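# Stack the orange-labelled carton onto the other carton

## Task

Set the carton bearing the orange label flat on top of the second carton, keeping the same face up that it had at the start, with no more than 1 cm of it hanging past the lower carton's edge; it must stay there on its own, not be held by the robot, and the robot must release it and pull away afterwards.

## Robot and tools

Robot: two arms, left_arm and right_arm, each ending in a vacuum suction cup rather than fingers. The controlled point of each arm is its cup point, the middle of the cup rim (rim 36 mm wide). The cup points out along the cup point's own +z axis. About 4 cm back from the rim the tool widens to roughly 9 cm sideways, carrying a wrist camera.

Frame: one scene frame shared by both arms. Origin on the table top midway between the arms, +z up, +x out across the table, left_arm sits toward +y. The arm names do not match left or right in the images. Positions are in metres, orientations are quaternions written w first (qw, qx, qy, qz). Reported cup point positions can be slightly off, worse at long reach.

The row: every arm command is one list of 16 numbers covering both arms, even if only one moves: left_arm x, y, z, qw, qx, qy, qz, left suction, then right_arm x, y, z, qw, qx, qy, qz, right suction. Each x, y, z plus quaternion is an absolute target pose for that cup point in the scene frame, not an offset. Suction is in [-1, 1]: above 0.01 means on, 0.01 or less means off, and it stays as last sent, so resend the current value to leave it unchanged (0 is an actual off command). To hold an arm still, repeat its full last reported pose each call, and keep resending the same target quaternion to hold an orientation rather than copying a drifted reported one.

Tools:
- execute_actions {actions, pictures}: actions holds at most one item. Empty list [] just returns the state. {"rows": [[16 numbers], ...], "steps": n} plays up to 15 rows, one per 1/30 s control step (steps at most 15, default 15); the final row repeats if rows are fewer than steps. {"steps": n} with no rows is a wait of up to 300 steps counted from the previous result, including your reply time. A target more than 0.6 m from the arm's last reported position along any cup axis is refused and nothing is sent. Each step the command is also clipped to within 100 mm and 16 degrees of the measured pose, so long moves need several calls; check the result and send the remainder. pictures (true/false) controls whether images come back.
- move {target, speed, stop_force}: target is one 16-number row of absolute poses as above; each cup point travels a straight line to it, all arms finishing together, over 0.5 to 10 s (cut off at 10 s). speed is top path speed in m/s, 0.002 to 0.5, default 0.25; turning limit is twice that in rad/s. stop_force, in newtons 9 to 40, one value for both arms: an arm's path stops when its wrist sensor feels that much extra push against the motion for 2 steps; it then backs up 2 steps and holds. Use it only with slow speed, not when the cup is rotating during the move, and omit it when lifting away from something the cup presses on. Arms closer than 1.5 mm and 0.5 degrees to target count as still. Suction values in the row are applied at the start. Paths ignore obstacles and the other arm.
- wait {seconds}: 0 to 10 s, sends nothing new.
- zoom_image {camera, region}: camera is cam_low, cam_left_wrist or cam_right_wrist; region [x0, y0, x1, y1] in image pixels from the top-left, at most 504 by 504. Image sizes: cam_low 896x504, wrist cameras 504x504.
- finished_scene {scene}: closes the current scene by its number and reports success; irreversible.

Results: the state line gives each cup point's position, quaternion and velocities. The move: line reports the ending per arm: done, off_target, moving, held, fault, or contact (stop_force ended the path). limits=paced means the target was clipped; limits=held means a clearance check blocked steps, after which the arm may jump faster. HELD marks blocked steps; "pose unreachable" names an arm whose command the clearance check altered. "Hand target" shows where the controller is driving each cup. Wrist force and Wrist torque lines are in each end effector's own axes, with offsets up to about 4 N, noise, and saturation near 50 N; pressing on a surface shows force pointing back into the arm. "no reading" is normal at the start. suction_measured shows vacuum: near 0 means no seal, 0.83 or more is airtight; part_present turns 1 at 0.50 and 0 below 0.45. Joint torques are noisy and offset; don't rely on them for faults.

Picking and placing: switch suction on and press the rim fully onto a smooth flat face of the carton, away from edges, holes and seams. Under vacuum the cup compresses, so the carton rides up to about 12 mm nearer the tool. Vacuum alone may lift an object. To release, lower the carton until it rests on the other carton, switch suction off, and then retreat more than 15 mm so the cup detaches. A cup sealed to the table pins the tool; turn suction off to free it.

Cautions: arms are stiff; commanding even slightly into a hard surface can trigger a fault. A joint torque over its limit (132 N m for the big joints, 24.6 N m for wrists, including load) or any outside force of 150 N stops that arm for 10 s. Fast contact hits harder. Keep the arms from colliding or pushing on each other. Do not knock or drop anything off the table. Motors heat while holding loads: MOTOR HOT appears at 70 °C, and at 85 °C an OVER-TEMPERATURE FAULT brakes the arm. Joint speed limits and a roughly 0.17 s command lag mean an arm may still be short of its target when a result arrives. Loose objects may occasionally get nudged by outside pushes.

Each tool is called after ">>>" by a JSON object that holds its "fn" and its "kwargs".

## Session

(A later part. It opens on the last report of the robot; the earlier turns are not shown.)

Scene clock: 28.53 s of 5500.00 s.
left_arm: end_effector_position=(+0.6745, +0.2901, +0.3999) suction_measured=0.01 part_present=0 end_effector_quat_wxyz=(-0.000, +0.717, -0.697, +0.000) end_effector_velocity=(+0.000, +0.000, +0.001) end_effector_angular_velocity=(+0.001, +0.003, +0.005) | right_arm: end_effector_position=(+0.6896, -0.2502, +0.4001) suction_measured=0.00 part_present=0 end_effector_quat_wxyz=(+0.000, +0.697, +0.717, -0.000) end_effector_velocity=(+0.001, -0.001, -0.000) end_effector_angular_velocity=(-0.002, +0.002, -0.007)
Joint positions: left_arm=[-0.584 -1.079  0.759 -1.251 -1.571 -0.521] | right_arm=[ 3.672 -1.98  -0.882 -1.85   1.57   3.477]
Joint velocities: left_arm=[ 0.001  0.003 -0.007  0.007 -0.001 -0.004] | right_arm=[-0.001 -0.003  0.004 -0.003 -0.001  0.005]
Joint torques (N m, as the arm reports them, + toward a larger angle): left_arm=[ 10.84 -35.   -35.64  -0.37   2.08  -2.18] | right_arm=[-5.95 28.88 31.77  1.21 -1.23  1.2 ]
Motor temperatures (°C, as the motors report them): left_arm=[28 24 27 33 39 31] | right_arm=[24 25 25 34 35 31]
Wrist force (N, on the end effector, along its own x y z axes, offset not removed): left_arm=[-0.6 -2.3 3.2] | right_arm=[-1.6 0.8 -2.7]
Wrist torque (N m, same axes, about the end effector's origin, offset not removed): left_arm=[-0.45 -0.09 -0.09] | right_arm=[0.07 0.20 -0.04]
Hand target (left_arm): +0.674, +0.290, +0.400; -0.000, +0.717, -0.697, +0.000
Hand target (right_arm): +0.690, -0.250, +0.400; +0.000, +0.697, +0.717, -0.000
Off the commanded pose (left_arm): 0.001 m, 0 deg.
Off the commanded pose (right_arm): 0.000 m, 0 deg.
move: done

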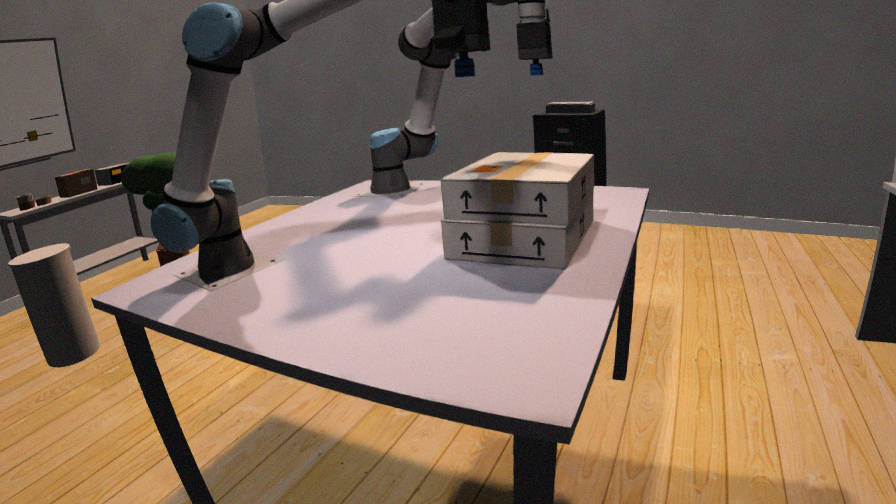

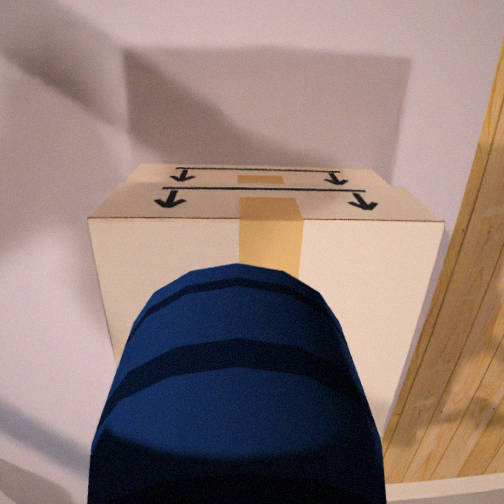

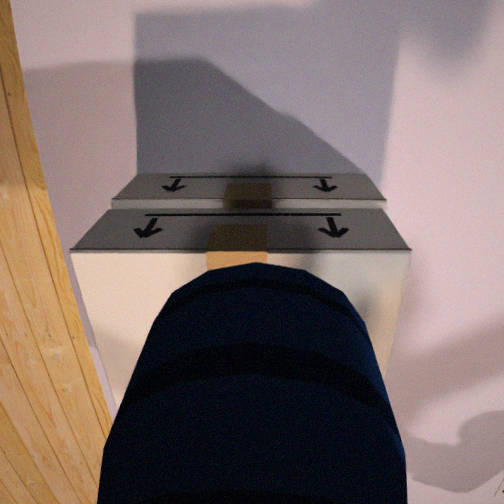

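>>> {"fn": "move", "kwargs": {"target": [0.6216,0.1393,0.20,0,-0.0489,0.9988,0,0,0.748,-0.0773,0.20,0,-0.0489,0.9988,0,0], "speed": 0.35}}

>>> {"fn": "move", "kwargs": {"target": [0.6216,0.1393,0.178,0,-0.0489,0.9988,0,1,0.748,-0.0773,0.178,0,-0.0489,0.9988,0,1], "speed": 0.04}}

>>> {"fn": "move", "kwargs": {"target": [0.6218,0.1303,0.1745,0,-0.0489,0.9988,0,1,0.7482,-0.0863,0.1745,0,-0.0489,0.9988,0,1], "speed": 0.03}}

>>> {"fn": "execute_actions", "kwargs": {"actions": [{"rows": [[0.6218,0.1303,0.174,0,-0.0489,0.9988,0,0,0.7482,-0.0863,0.174,0,-0.0489,0.9988,0,0]], "steps": 8}], "pictures": false}}

>>> {"fn": "move", "kwargs": {"target": [0.675,0.29,0.40,0,-0.717,0.697,0,0,0.69,-0.25,0.40,0,0.697,0.717,0,0], "speed": 0.3}}

Scene clock: 33.60 s of 5500.00 s.
left_arm: end_effector_position=(+0.6221, +0.1392, +0.2001) suction_measured=0.01 part_present=0 end_effector_quat_wxyz=(-0.000, -0.049, +0.999, +0.000) end_effector_velocity=(-0.000, -0.001, -0.000) end_effector_angular_velocity=(-0.001, -0.001, -0.007) | right_arm: end_effector_position=(+0.7482, -0.0771, +0.2001) suction_measured=0.00 part_present=0 end_effector_quat_wxyz=(+0.000, -0.049, +0.999, +0.000) end_effector_velocity=(+0.000, +0.002, +0.000) end_effector_angular_velocity=(+0.001, -0.001, +0.008)
Joint positions: left_arm=[-0.811 -1.077  1.273 -1.766 -1.571  0.753] | right_arm=[ 3.858 -2.23  -1.008 -1.474  1.571  2.023]
Joint velocities: left_arm=[-0.001  0.     0.001 -0.002 -0.     0.005] | right_arm=[ 0.001 -0.002  0.002  0.001  0.    -0.006]
Joint torques (N m, as the arm reports them, + toward a larger angle): left_arm=[ -8.91 -34.43 -10.92  -4.56  -2.26   2.  ] | right_arm=[ 6.73 40.1  33.1   4.46  1.48 -1.29]
Motor temperatures (°C, as the motors report them): left_arm=[28 24 27 33 39 31] | right_arm=[24 25 25 34 35 31]
Wrist force (N, on the end effector, along its own x y z axes, offset not removed): left_arm=[-1.4 -0.6 5.0] | right_arm=[-2.8 0.9 -2.7]
Wrist torque (N m, same axes, about the end effector's origin, offset not removed): left_arm=[-0.30 0.06 -0.13] | right_arm=[0.05 0.35 -0.07]
Hand target (left_arm): +0.622, +0.139, +0.200; -0.000, -0.049, +0.999, +0.000
Hand target (right_arm): +0.748, -0.077, +0.200; +0.000, -0.049, +0.999, +0.000
Off the commanded pose (left_arm): 0.001 m, 0 deg.
Off the commanded pose (right_arm): 0.000 m, 0 deg.
move: done

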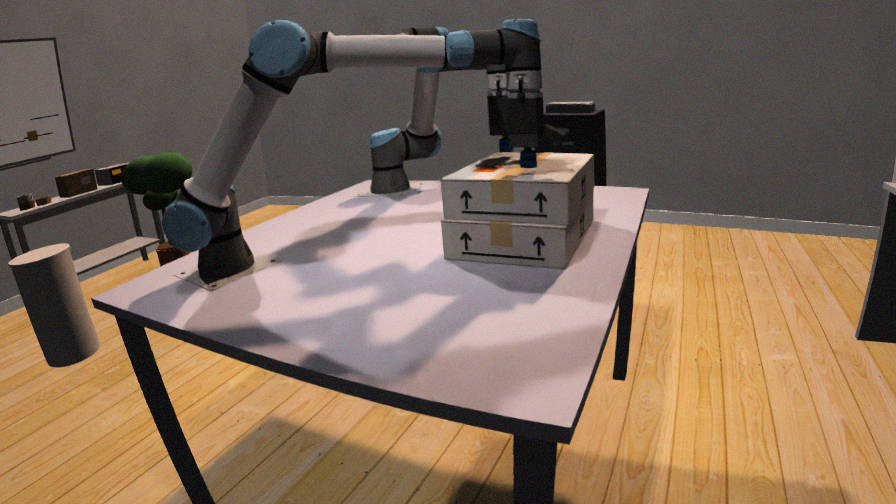

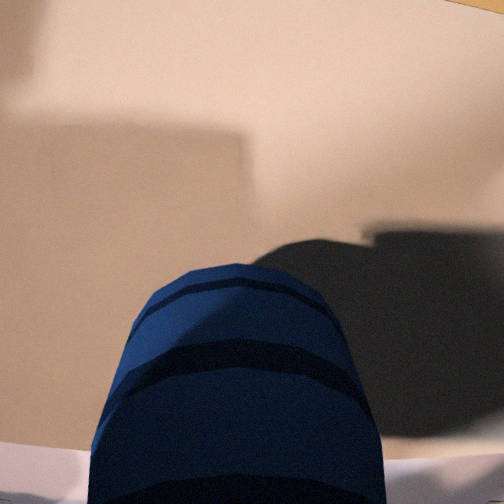

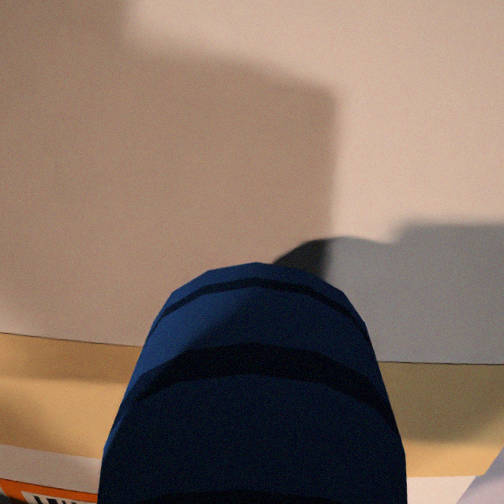

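Scene clock: 34.47 s of 5500.00 s.
left_arm: end_effector_position=(+0.6216, +0.1393, +0.1781) suction_measured=0.93 part_present=1 end_effector_quat_wxyz=(-0.000, -0.049, +0.999, +0.000) end_effector_velocity=(+0.001, -0.000, -0.001) end_effector_angular_velocity=(-0.001, -0.002, +0.000) | right_arm: end_effector_position=(+0.7480, -0.0773, +0.1780) suction_measured=0.89 part_present=1 end_effector_quat_wxyz=(-0.000, -0.049, +0.999, -0.000) end_effector_velocity=(+0.000, +0.000, -0.001) end_effector_angular_velocity=(+0.001, -0.001, -0.001)
Joint positions: left_arm=[-0.811 -1.067  1.314 -1.818 -1.571  0.753] | right_arm=[ 3.858 -2.237 -1.053 -1.422  1.571  2.023]
Joint velocities: left_arm=[ 0.     0.001  0.002 -0.005  0.     0.   ] | right_arm=[ 0.    -0.    -0.003  0.004  0.     0.001]
Joint torques (N m, as the arm reports them, + toward a larger angle): left_arm=[ -8.38 -41.92 -14.41  -5.48  -1.49  -2.28] | right_arm=[ 6.09 53.76 25.5   6.12 -0.81 -1.24]
Motor temperatures (°C, as the motors report them): left_arm=[28 24 27 33 39 31] | right_arm=[24 25 25 34 35 31]
Wrist force (N, on the end effector, along its own x y z axes, offset not removed): left_arm=[-1.4 -0.7 12.9] | right_arm=[0.5 1.8 13.2]
Wrist torque (N m, same axes, about the end effector's origin, offset not removed): left_arm=[-0.20 0.18 -0.12] | right_arm=[0.18 0.10 -0.10]
Hand target (left_arm): +0.622, +0.139, +0.178; -0.000, -0.049, +0.999, +0.000
Hand target (right_arm): +0.748, -0.077, +0.178; -0.000, -0.049, +0.999, -0.000
Off the commanded pose (left_arm): 0.000 m, 0 deg.
Off the commanded pose (right_arm): 0.000 m, 0 deg.
move: done

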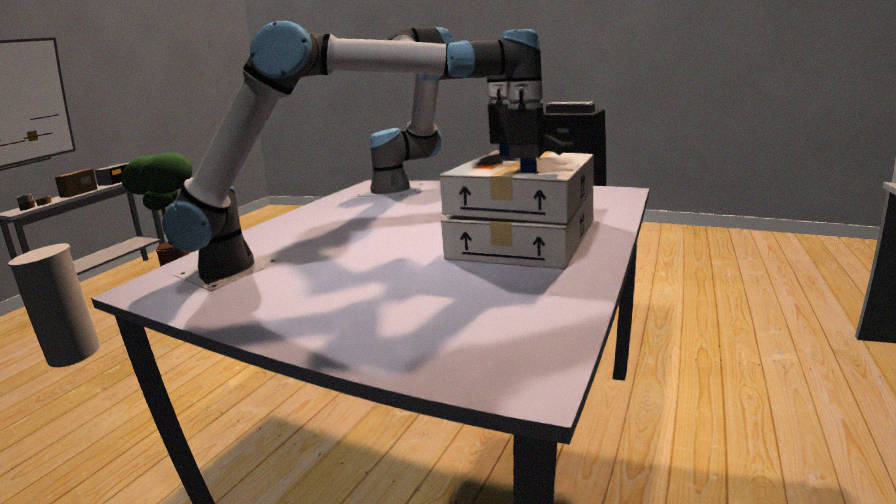

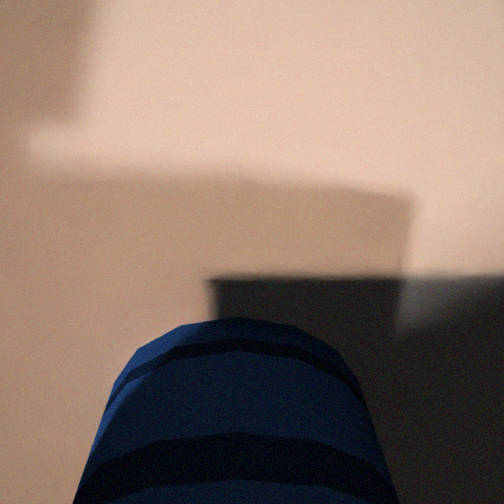

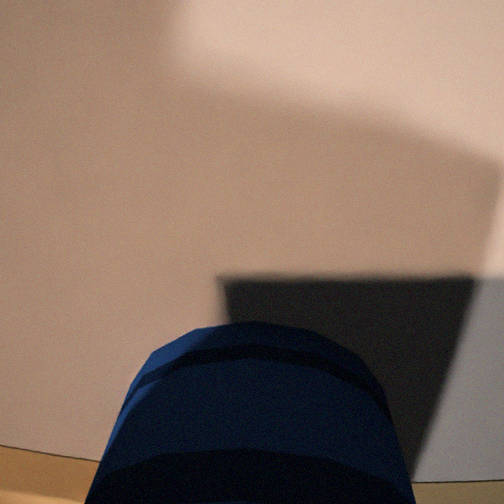

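Scene clock: 35.20 s of 5500.00 s.
left_arm: end_effector_position=(+0.6218, +0.1304, +0.1745) suction_measured=0.95 part_present=1 end_effector_quat_wxyz=(-0.000, -0.049, +0.999, -0.000) end_effector_velocity=(+0.001, -0.001, +0.000) end_effector_angular_velocity=(-0.000, -0.002, +0.000) | right_arm: end_effector_position=(+0.7482, -0.0862, +0.1745) suction_measured=0.93 part_present=1 end_effector_quat_wxyz=(-0.000, -0.049, +0.999, -0.000) end_effector_velocity=(+0.000, -0.001, -0.000) end_effector_angular_velocity=(+0.000, -0.000, +0.001)
Joint positions: left_arm=[-0.82  -1.053  1.303 -1.82  -1.571  0.743] | right_arm=[ 3.847 -2.23  -1.074 -1.409  1.571  2.012]
Joint velocities: left_arm=[-0.001  0.002 -0.002 -0.001  0.001 -0.001] | right_arm=[-0.001  0.001 -0.002  0.002 -0.    -0.002]
Joint torques (N m, as the arm reports them, + toward a larger angle): left_arm=[ -8.79 -42.25 -39.88  -5.11  -0.48  -2.38] | right_arm=[-7.58 80.4  27.01  5.93 -1.74 -1.2 ]
Motor temperatures (°C, as the motors report them): left_arm=[28 24 27 33 39 31] | right_arm=[24 25 25 34 35 31]
Wrist force (N, on the end effector, along its own x y z axes, offset not removed): left_arm=[-1.4 -2.7 10.9] | right_arm=[-0.6 2.2 12.1]
Wrist torque (N m, same axes, about the end effector's origin, offset not removed): left_arm=[-0.44 0.12 -0.13] | right_arm=[0.16 0.04 -0.12]
Hand target (left_arm): +0.622, +0.130, +0.175; -0.000, -0.049, +0.999, +0.000
Hand target (right_arm): +0.748, -0.086, +0.174; -0.000, -0.049, +0.999, -0.000
Off the commanded pose (left_arm): 0.000 m, 0 deg.
Off the commanded pose (right_arm): 0.000 m, 0 deg.
move: done

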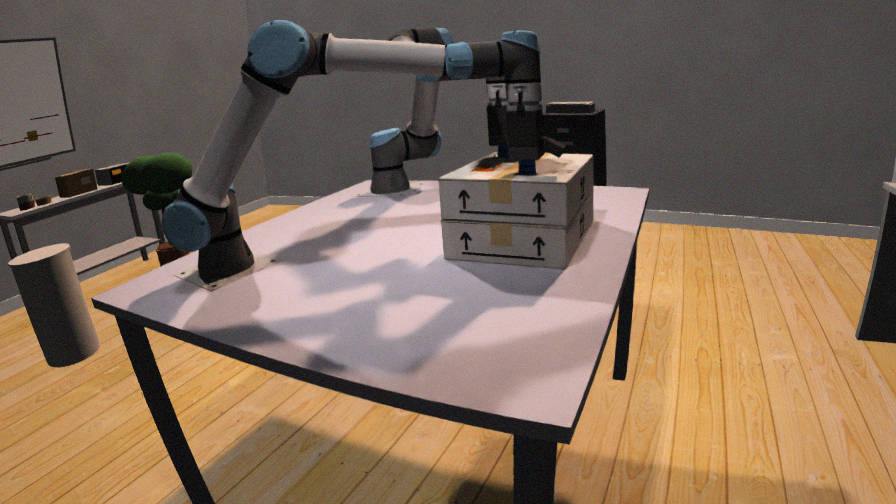

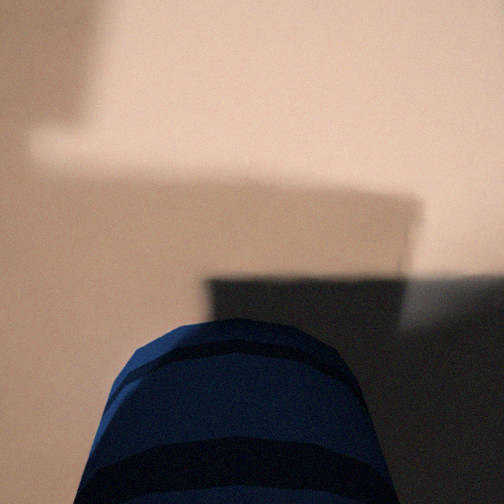

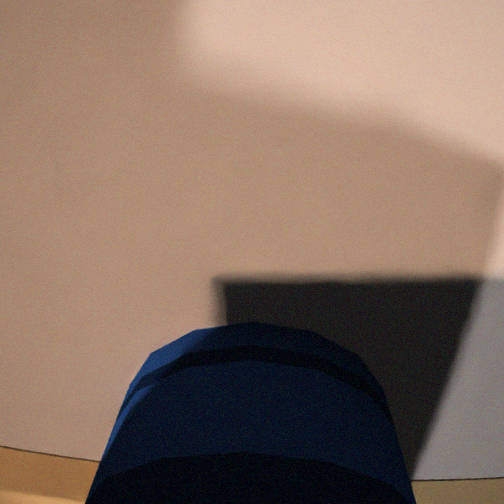

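Scene clock: 35.47 s of 5500.00 s.
left_arm: end_effector_position=(+0.6219, +0.1302, +0.1744) suction_measured=0.01 part_present=0 end_effector_quat_wxyz=(+0.000, -0.049, +0.999, -0.000) end_effector_velocity=(-0.001, +0.000, -0.002) end_effector_angular_velocity=(+0.003, +0.001, -0.001) | right_arm: end_effector_position=(+0.7482, -0.0863, +0.1744) suction_measured=0.00 part_present=0 end_effector_quat_wxyz=(+0.000, -0.049, +0.999, +0.000) end_effector_velocity=(-0.001, +0.000, -0.001) end_effector_angular_velocity=(-0.000, +0.001, +0.001)
Joint positions: left_arm=[-0.821 -1.053  1.303 -1.821 -1.571  0.743] | right_arm=[ 3.847 -2.23  -1.075 -1.407  1.571  2.012]
Joint velocities: left_arm=[-0.001  0.001  0.003 -0.001  0.001  0.   ] | right_arm=[ 0.001  0.    -0.002  0.     0.     0.   ]
Joint torques (N m, as the arm reports them, + toward a larger angle): left_arm=[ -8.99 -25.75  -3.04  -3.56   0.19  -2.25] | right_arm=[-6.42 50.53 12.68  3.6  -0.82 -1.25]
Motor temperatures (°C, as the motors report them): left_arm=[28 24 27 33 39 31] | right_arm=[24 25 25 34 35 31]
Wrist force (N, on the end effector, along its own x y z axes, offset not removed): left_arm=[1.0 -1.2 -12.3] | right_arm=[0.5 -1.1 -14.6]
Wrist torque (N m, same axes, about the end effector's origin, offset not removed): left_arm=[-0.36 0.07 -0.12] | right_arm=[-0.22 0.12 -0.08]
Hand target (left_arm): +0.622, +0.130, +0.174; -0.000, -0.049, +0.999, +0.000
Hand target (right_arm): +0.748, -0.086, +0.174; -0.000, -0.049, +0.999, -0.000
Off the commanded pose (left_arm): 0.000 m, 0 deg.
Off the commanded pose (right_arm): 0.000 m, 0 deg.
Steps of this call (steps 1 to 8: all 8 steps of this action). Readings (end_effector_position | what the end effector reports):
1: left_arm (+0.6218, +0.1303, +0.1745) | right_arm (+0.7482, -0.0862, +0.1745) | left_arm suction_measured=0.50 part_present=1 | right_arm suction_measured=0.69 part_present=1
2: left_arm (+0.6219, +0.1303, +0.1745) | right_arm (+0.7482, -0.0862, +0.1744) | left_arm suction_measured=0.08 part_present=0 | right_arm suction_measured=0.19 part_present=0
4: left_arm (+0.6220, +0.1301, +0.1746) | right_arm (+0.7483, -0.0862, +0.1746) | left_arm suction_measured=0.01 part_present=0 | right_arm suction_measured=0.00 part_present=0
8: the state above

Scene clock: 38.90 s of 5500.00 s.
left_arm: end_effector_position=(+0.6745, +0.2901, +0.3999) suction_measured=0.01 part_present=0 end_effector_quat_wxyz=(-0.000, +0.717, -0.697, +0.000) end_effector_velocity=(+0.000, +0.001, +0.001) end_effector_angular_velocity=(+0.000, +0.002, +0.006) | right_arm: end_effector_position=(+0.6896, -0.2502, +0.4001) suction_measured=0.00 part_present=0 end_effector_quat_wxyz=(+0.000, +0.697, +0.717, -0.000) end_effector_velocity=(+0.000, +0.000, -0.000) end_effector_angular_velocity=(-0.001, +0.002, -0.005)
Joint positions: left_arm=[-0.584 -1.079  0.759 -1.251 -1.571 -0.521] | right_arm=[ 3.672 -1.98  -0.882 -1.85   1.57   3.477]
Joint velocities: left_arm=[ 0.002  0.003 -0.007  0.006 -0.001 -0.005] | right_arm=[ 0.    -0.002  0.003 -0.003  0.     0.006]
Joint torques (N m, as the arm reports them, + toward a larger angle): left_arm=[  9.51 -35.33 -34.87  -0.34   2.01  -2.16] | right_arm=[-6.01 28.76 32.13  1.19 -1.44  1.26]
Motor temperatures (°C, as the motors report them): left_arm=[28 24 27 33 39 31] | right_arm=[24 25 25 34 35 31]
Wrist force (N, on the end effector, along its own x y z axes, offset not removed): left_arm=[-1.7 -1.0 2.6] | right_arm=[-1.9 0.2 -2.0]
Wrist torque (N m, same axes, about the end effector's origin, offset not removed): left_arm=[-0.30 0.13 -0.08] | right_arm=[-0.07 0.22 -0.15]
Hand target (left_arm): +0.674, +0.290, +0.400; -0.000, +0.717, -0.697, +0.000
Hand target (right_arm): +0.690, -0.250, +0.400; +0.000, +0.697, +0.717, -0.000
Off the commanded pose (left_arm): 0.001 m, 0 deg.
Off the commanded pose (right_arm): 0.000 m, 0 deg.
move: done

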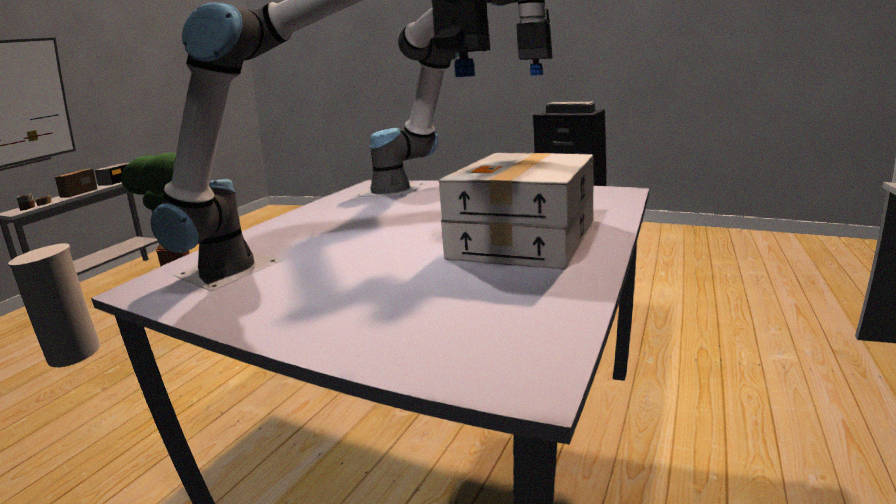

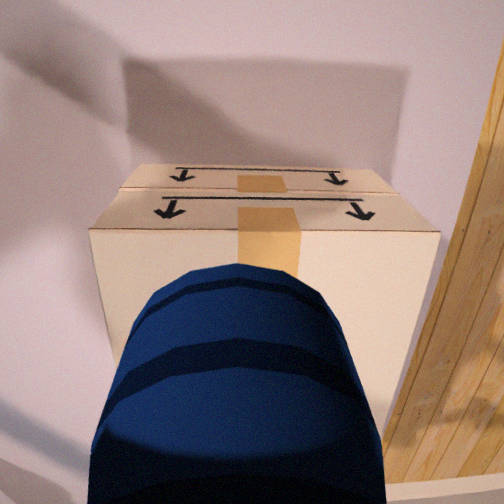

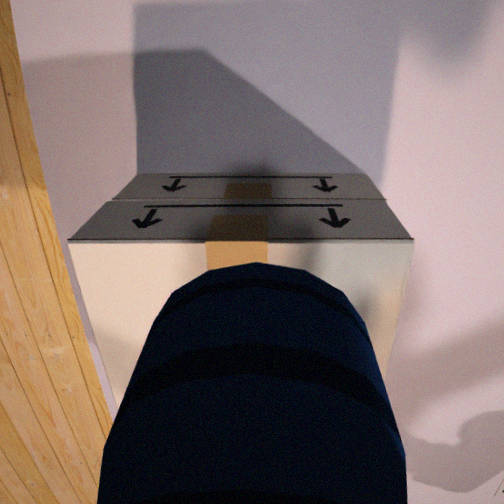

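>>> {"fn": "finished_scene", "kwargs": {"scene": 2}}

The scene is finished: the task was done.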